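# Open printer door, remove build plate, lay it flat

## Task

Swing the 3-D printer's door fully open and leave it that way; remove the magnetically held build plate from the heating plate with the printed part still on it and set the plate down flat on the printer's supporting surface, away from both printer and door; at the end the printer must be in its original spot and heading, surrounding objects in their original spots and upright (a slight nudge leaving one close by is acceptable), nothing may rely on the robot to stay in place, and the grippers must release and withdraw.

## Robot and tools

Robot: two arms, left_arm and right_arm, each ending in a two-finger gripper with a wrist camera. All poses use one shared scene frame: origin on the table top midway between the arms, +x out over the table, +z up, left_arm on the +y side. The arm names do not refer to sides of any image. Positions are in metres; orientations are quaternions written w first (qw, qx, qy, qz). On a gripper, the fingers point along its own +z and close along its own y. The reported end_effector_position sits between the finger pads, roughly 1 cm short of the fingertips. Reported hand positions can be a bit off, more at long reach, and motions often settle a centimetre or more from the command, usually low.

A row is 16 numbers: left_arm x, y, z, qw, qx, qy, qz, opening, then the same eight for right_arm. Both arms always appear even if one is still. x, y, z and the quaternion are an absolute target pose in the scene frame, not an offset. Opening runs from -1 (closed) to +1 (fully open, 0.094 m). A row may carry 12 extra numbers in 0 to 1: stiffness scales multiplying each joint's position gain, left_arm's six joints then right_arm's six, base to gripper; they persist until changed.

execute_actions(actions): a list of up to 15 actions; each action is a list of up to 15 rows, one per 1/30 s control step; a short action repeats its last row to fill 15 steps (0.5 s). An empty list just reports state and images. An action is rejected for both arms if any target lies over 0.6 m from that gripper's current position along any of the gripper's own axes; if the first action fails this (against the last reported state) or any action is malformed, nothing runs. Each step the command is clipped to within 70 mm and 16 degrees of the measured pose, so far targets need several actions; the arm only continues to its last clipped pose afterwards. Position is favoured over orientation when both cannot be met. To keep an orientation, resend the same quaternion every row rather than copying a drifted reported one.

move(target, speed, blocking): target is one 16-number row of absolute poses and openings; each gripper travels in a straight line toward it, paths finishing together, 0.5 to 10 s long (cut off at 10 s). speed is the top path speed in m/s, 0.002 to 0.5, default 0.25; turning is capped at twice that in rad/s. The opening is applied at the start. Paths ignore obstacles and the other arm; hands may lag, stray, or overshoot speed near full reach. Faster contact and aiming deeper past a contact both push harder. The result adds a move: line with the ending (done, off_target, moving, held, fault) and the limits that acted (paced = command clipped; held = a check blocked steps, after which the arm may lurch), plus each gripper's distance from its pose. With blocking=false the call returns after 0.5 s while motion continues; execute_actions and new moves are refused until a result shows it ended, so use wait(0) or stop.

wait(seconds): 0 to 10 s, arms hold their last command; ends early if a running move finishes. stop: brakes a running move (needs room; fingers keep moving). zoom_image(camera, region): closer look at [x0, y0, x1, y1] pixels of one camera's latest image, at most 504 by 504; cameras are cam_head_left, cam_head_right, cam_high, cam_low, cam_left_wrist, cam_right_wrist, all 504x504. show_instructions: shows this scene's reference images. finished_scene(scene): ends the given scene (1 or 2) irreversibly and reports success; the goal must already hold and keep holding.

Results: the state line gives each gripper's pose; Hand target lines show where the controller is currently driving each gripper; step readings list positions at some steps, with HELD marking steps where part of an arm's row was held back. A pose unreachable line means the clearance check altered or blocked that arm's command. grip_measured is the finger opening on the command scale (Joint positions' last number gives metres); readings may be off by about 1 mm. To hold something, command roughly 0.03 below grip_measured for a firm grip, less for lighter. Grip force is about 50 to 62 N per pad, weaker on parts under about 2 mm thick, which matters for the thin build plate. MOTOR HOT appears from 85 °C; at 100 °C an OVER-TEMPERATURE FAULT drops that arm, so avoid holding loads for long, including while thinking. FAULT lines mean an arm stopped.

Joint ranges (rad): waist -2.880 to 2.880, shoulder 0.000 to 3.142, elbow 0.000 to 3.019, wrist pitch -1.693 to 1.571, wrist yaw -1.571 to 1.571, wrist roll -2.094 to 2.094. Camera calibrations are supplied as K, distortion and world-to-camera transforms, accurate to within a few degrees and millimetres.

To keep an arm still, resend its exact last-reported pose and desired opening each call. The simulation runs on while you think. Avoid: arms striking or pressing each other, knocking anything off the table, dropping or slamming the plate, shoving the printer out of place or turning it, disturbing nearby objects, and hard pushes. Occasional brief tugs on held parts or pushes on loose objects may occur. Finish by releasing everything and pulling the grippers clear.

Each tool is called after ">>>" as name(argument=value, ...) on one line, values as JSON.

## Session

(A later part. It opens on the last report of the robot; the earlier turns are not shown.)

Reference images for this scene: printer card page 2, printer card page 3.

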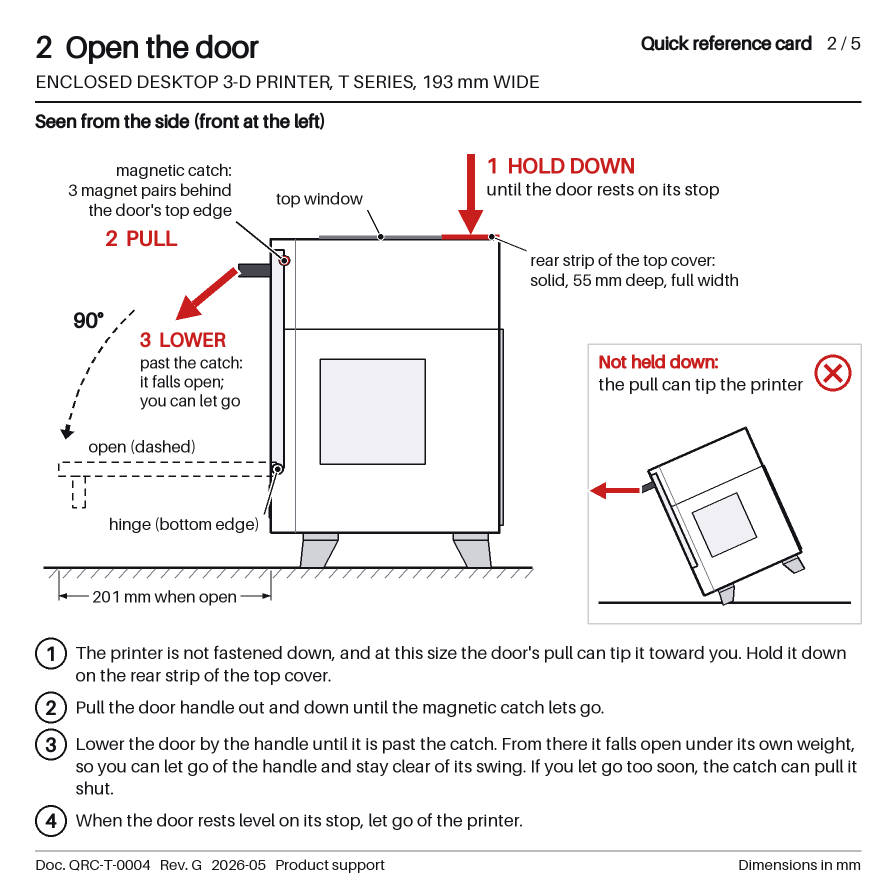

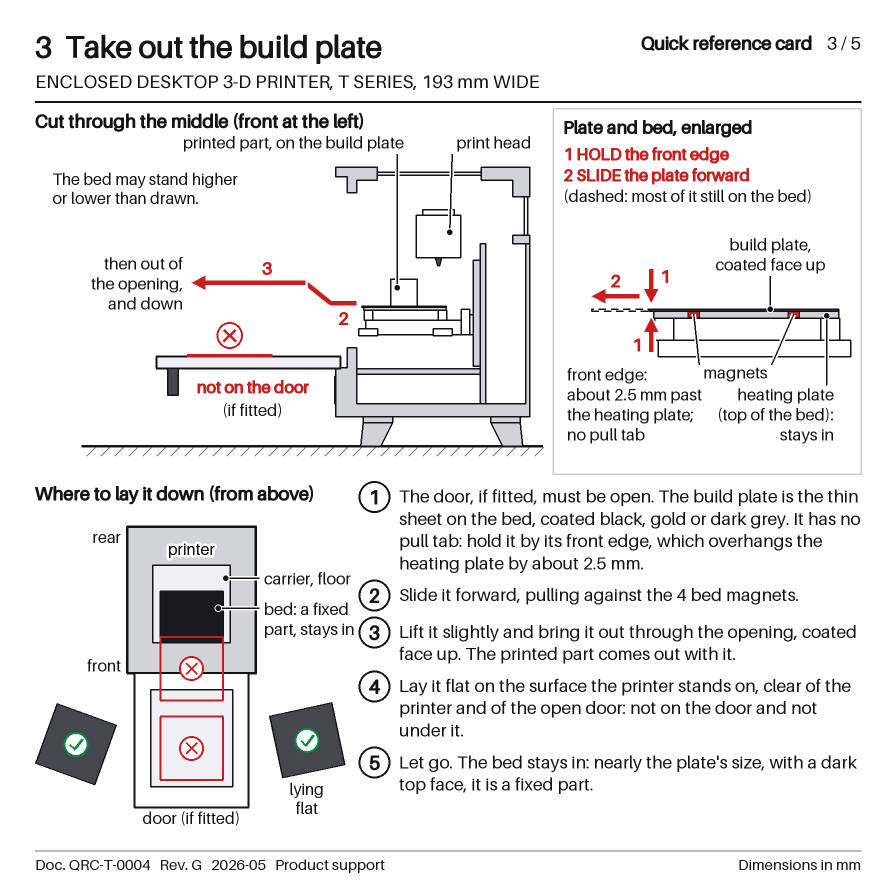

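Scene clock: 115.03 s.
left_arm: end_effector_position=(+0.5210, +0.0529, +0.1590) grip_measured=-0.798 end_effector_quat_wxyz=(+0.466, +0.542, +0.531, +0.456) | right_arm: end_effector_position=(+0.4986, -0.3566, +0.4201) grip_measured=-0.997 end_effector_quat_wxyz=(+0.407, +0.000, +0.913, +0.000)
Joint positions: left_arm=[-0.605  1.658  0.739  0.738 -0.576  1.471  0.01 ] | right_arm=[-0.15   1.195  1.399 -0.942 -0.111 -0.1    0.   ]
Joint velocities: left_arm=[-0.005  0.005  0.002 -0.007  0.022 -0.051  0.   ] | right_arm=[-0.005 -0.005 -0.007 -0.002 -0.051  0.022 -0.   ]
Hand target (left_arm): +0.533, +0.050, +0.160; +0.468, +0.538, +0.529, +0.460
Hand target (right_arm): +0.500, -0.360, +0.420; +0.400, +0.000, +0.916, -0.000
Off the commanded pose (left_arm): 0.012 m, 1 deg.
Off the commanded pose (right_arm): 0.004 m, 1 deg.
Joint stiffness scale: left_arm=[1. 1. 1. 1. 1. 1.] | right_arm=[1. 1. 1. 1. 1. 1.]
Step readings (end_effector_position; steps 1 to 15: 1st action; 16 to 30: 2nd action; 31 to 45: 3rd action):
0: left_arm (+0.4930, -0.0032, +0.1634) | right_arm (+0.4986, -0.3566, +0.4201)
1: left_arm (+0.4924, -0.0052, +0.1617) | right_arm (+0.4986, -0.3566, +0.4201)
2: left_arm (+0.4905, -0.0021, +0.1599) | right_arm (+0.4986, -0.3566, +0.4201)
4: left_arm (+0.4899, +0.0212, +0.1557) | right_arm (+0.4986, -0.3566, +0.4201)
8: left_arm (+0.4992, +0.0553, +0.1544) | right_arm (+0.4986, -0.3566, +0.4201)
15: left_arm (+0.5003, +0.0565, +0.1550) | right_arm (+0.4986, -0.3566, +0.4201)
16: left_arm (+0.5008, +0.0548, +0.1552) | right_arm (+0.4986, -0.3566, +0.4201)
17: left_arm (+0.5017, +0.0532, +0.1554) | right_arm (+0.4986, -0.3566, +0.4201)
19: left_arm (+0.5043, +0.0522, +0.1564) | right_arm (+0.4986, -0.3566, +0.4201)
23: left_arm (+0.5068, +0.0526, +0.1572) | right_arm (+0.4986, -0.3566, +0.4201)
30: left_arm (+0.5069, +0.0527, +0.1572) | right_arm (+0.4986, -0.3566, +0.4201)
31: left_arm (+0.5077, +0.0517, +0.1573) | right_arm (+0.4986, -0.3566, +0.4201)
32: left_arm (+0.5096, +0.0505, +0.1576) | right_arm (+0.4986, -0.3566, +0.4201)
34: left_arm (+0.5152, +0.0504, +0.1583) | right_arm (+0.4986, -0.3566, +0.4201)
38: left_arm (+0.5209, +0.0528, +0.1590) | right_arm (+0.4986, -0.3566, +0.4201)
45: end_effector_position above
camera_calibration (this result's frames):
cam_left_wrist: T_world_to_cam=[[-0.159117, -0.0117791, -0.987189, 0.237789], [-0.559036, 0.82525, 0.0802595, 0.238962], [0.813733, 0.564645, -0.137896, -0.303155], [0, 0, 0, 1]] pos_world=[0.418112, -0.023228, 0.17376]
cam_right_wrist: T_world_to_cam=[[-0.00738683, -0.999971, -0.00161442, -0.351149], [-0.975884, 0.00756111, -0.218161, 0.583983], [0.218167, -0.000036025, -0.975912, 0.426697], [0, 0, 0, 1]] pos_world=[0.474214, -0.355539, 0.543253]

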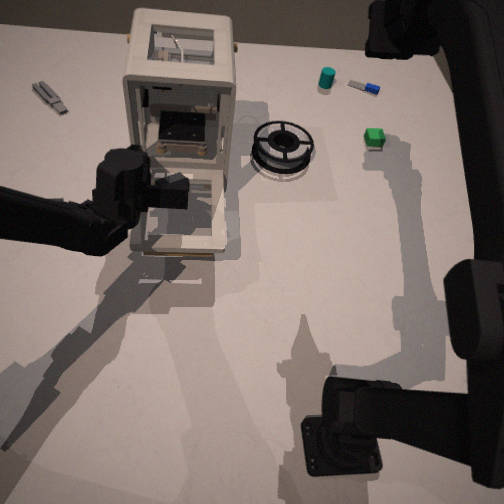

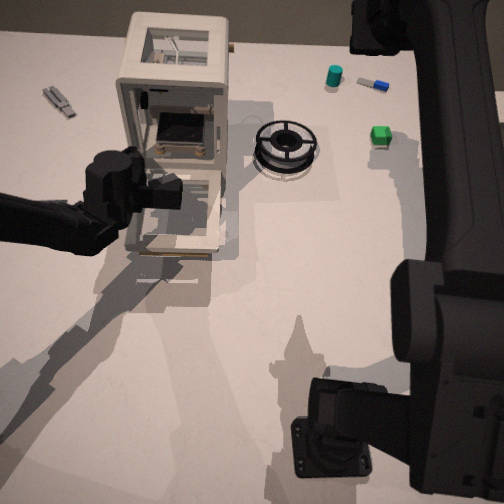

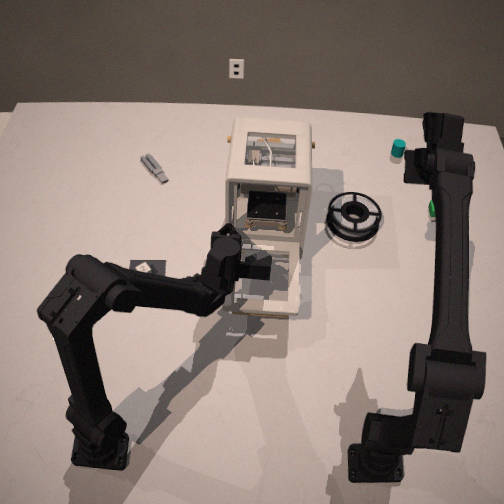

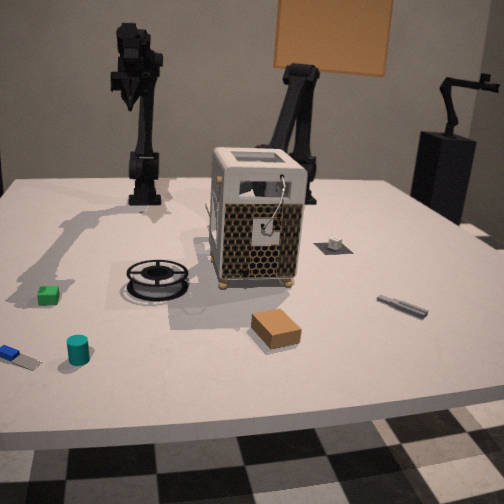

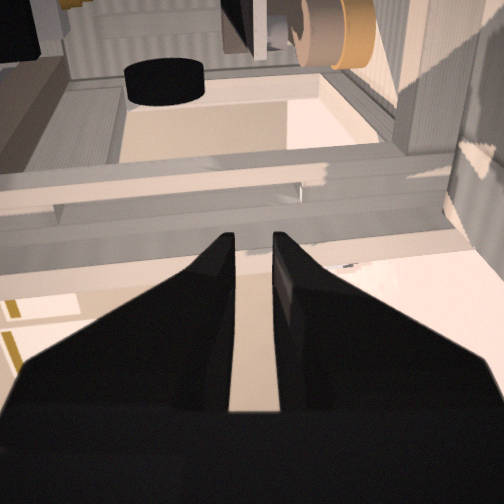

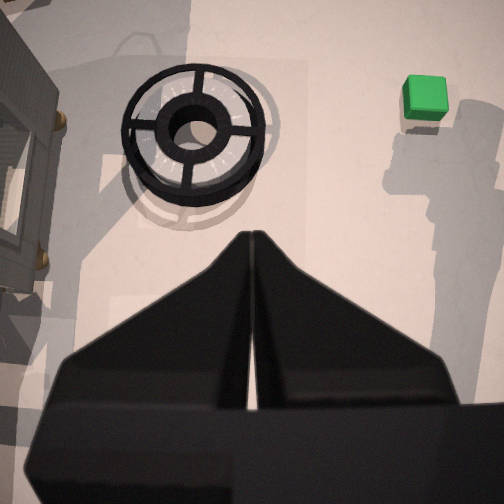

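>>> execute_actions(actions=[[[0.541,0.052,0.16,0.468,0.5383,0.529,0.4599,-0.8,0.5,-0.36,0.42,0.4,0,0.916,0,-1]],[[0.549,0.052,0.16,0.468,0.5383,0.529,0.4599,-0.8,0.5,-0.36,0.42,0.4,0,0.916,0,-1]],[[0.556,0.052,0.16,0.468,0.5383,0.529,0.4599,-0.8,0.5,-0.36,0.42,0.4,0,0.916,0,-1]]])

>>> zoom_image(camera="cam_high", region=[190,110,350,270])

Scene clock: 116.67 s.
left_arm: end_effector_position=(+0.5332, +0.0546, +0.1590) grip_measured=-0.798 end_effector_quat_wxyz=(+0.468, +0.542, +0.529, +0.455) | right_arm: end_effector_position=(+0.4986, -0.3566, +0.4201) grip_measured=-0.997 end_effector_quat_wxyz=(+0.407, +0.000, +0.913, +0.000)
Joint positions: left_arm=[-0.585  1.677  0.764  0.738 -0.553  1.476  0.01 ] | right_arm=[-0.15   1.195  1.399 -0.942 -0.111 -0.1    0.   ]
Joint velocities: left_arm=[-0.005  0.005 -0.007  0.007  0.037  0.022 -0.   ] | right_arm=[-0.024  0.005  0.007 -0.007 -0.007 -0.007 -0.   ]
Hand target (left_arm): +0.554, +0.053, +0.160; +0.468, +0.538, +0.529, +0.460
Hand target (right_arm): +0.500, -0.360, +0.420; +0.400, +0.000, +0.916, -0.000
Off the commanded pose (left_arm): 0.023 m, 1 deg.
Off the commanded pose (right_arm): 0.004 m, 1 deg.
Joint stiffness scale: left_arm=[1. 1. 1. 1. 1. 1.] | right_arm=[1. 1. 1. 1. 1. 1.]
Step readings (end_effector_position; steps 1 to 15: 1st action; 16 to 30: 2nd action; 31 to 45: 3rd action):
0: left_arm (+0.5210, +0.0529, +0.1590) | right_arm (+0.4986, -0.3566, +0.4201)
1: left_arm (+0.5214, +0.0521, +0.1590) | right_arm (+0.4986, -0.3566, +0.4201)
2: left_arm (+0.5223, +0.0518, +0.1590) | right_arm (+0.4986, -0.3566, +0.4201)
4: left_arm (+0.5245, +0.0522, +0.1591) | right_arm (+0.4986, -0.3566, +0.4201)
8: left_arm (+0.5245, +0.0521, +0.1591) | right_arm (+0.4986, -0.3566, +0.4201)
15: left_arm (+0.5245, +0.0521, +0.1591) | right_arm (+0.4986, -0.3566, +0.4201)
16: left_arm (+0.5248, +0.0519, +0.1590) | right_arm (+0.4986, -0.3566, +0.4201)
17: left_arm (+0.5250, +0.0519, +0.1591) | right_arm (+0.4986, -0.3566, +0.4201)
19: left_arm (+0.5251, +0.0520, +0.1591) | right_arm (+0.4986, -0.3566, +0.4201)
23: left_arm (+0.5251, +0.0520, +0.1591) | right_arm (+0.4986, -0.3566, +0.4201)
30: left_arm (+0.5251, +0.0520, +0.1591) | right_arm (+0.4986, -0.3566, +0.4201)
31: left_arm (+0.5255, +0.0521, +0.1590) | right_arm (+0.4986, -0.3566, +0.4201)
32: left_arm (+0.5260, +0.0522, +0.1591) | right_arm (+0.4986, -0.3566, +0.4201)
34: left_arm (+0.5282, +0.0529, +0.1593) | right_arm (+0.4986, -0.3566, +0.4201)
38: left_arm (+0.5323, +0.0544, +0.1590) | right_arm (+0.4986, -0.3566, +0.4201)
45: end_effector_position above
camera_calibration (this result's frames):
cam_left_wrist: T_world_to_cam=[[-0.156938, -0.0119548, -0.987536, 0.23868], [-0.556289, 0.827283, 0.0783897, 0.243097], [0.816035, 0.561658, -0.136482, -0.315317], [0, 0, 0, 1]] pos_world=[0.43, -0.0211566, 0.173614]
cam_right_wrist: T_world_to_cam=[[-0.00738683, -0.999971, -0.00161442, -0.351149], [-0.975884, 0.00756111, -0.218161, 0.583983], [0.218167, -0.000036025, -0.975912, 0.426697], [0, 0, 0, 1]] pos_world=[0.474214, -0.355539, 0.543253]

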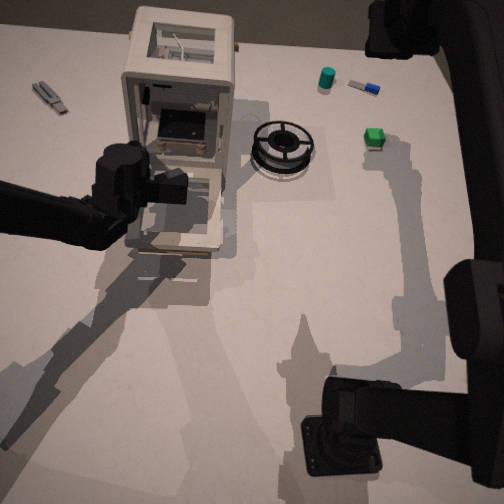

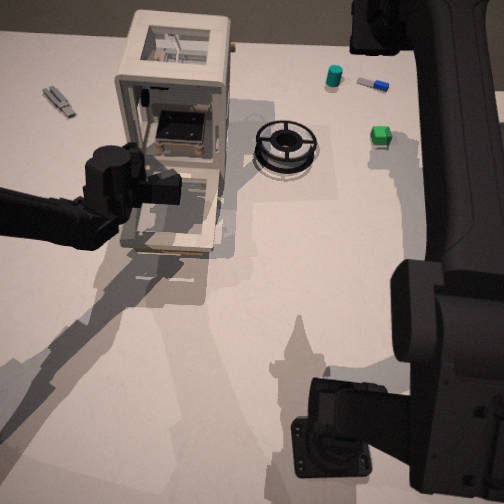

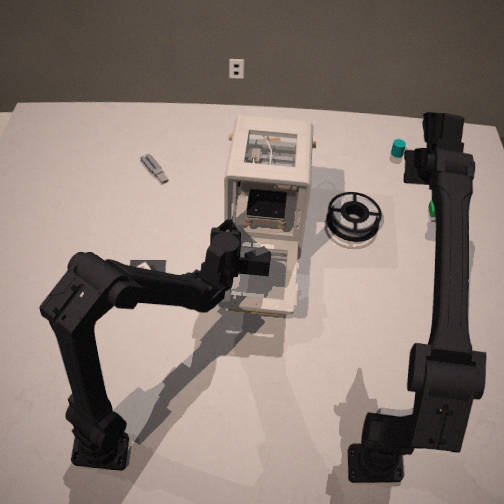

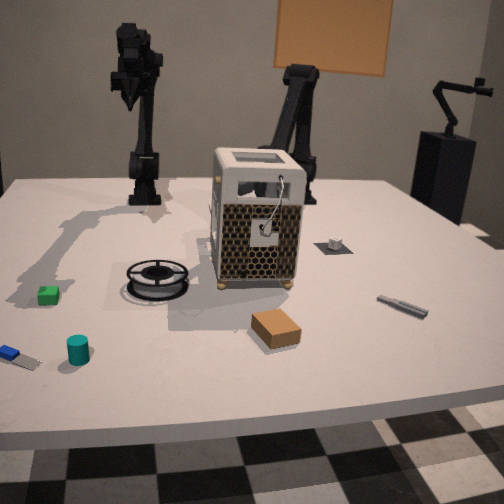

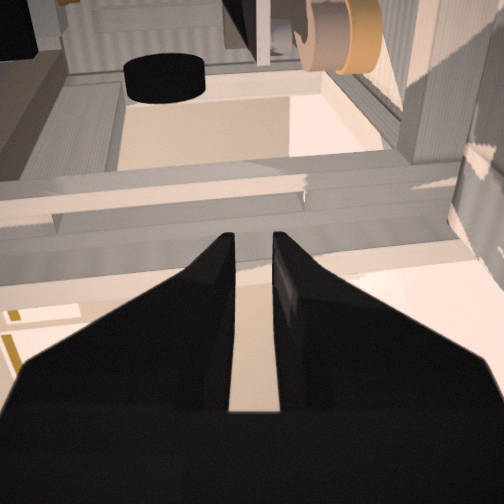

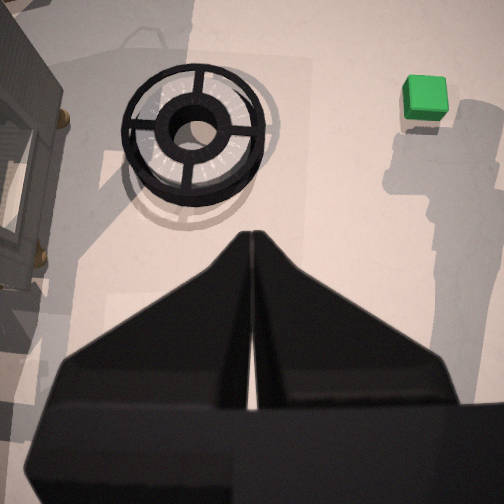

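Region (190, 110, 350, 270) of cam_high's 504x504 image, scaled by 3.150, with more detail than that image has.

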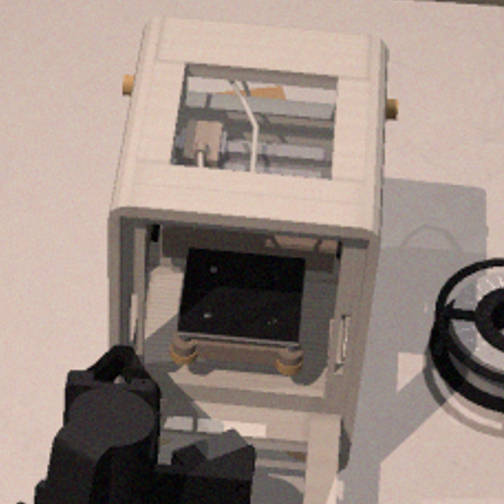

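Within ~3–4 mm of start. Retreat.

>>> move(target=[0.35,0.2,0.26,0.468,0.5383,0.529,0.4599,-0.8,0.5,-0.36,0.42,0.4,0,0.916,0,-1])

Scene clock: 118.30 s.
left_arm: end_effector_position=(+0.3476, +0.1955, +0.2680) grip_measured=-0.798 end_effector_quat_wxyz=(+0.481, +0.530, +0.527, +0.459) | right_arm: end_effector_position=(+0.4986, -0.3566, +0.4201) grip_measured=-0.997 end_effector_quat_wxyz=(+0.407, +0.000, +0.913, +0.000)
Joint positions: left_arm=[-0.512  0.672  0.348  0.192 -0.482  1.489  0.01 ] | right_arm=[-0.15   1.195  1.399 -0.942 -0.111 -0.1    0.   ]
Joint velocities: left_arm=[ 0.005 -0.015 -0.012  0.002  0.007  0.007 -0.001] | right_arm=[-0.005 -0.015  0.017  0.002  0.022 -0.022 -0.001]
Hand target (left_arm): +0.350, +0.198, +0.261; +0.468, +0.538, +0.529, +0.459
Hand target (right_arm): +0.500, -0.360, +0.420; +0.400, +0.000, +0.916, -0.000
Off the commanded pose (left_arm): 0.009 m, 2 deg.
Off the commanded pose (right_arm): 0.004 m, 1 deg.
Joint stiffness scale: left_arm=[1. 1. 1. 1. 1. 1.] | right_arm=[1. 1. 1. 1. 1. 1.]
move: done
camera_calibration (this result's frames):
cam_left_wrist: T_world_to_cam=[[-0.125779, -0.0315342, -0.991557, 0.312891], [-0.559453, 0.827659, 0.0446449, 0.0248537], [0.819263, 0.560345, -0.121744, -0.232974], [0, 0, 0, 1]] pos_world=[0.244126, 0.119842, 0.280777]
cam_right_wrist: T_world_to_cam=[[-0.00738683, -0.999971, -0.00161442, -0.351149], [-0.975884, 0.00756111, -0.218161, 0.583983], [0.218167, -0.000036025, -0.975912, 0.426697], [0, 0, 0, 1]] pos_world=[0.474214, -0.355539, 0.543253]

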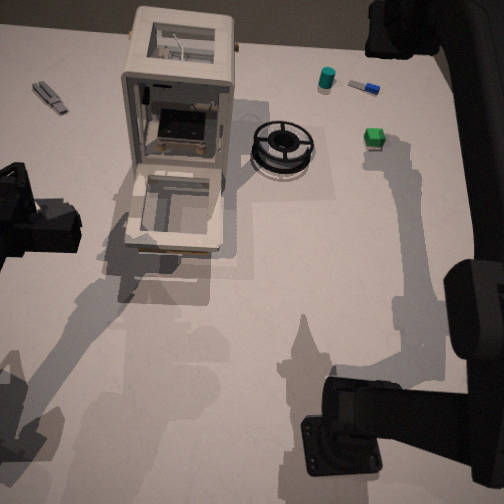

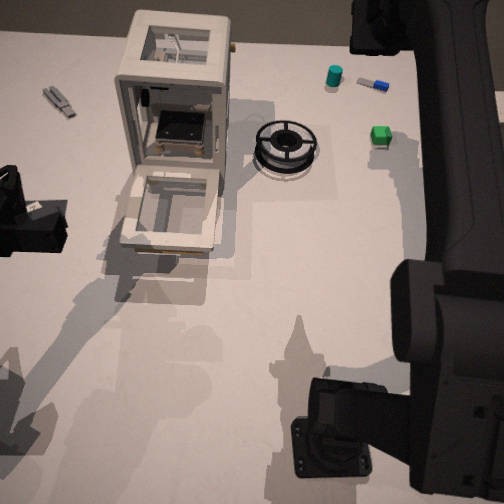

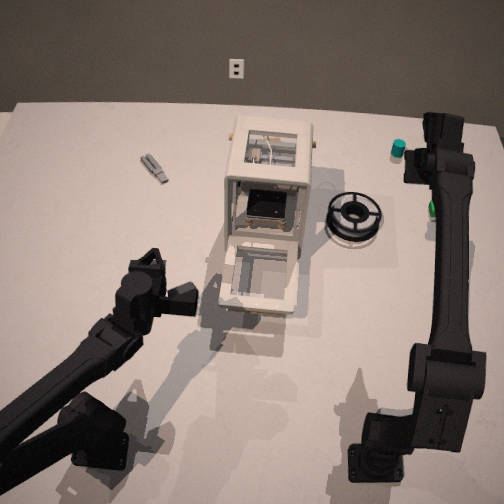

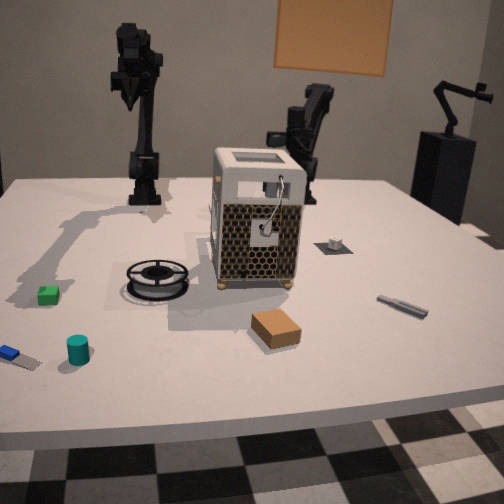

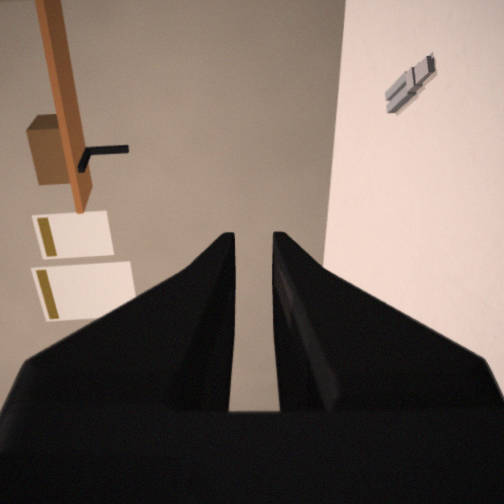

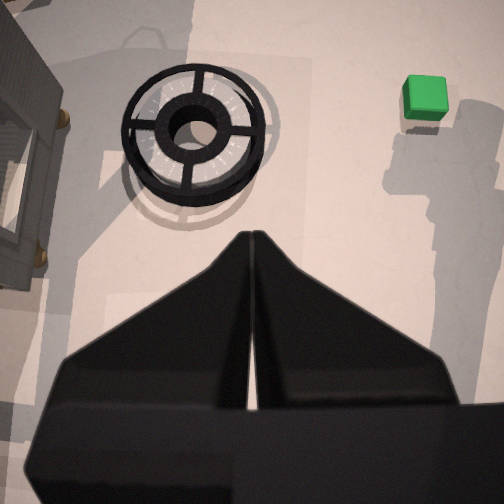

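>>> finished_scene(scene=2)

The scene is finished: the task was done.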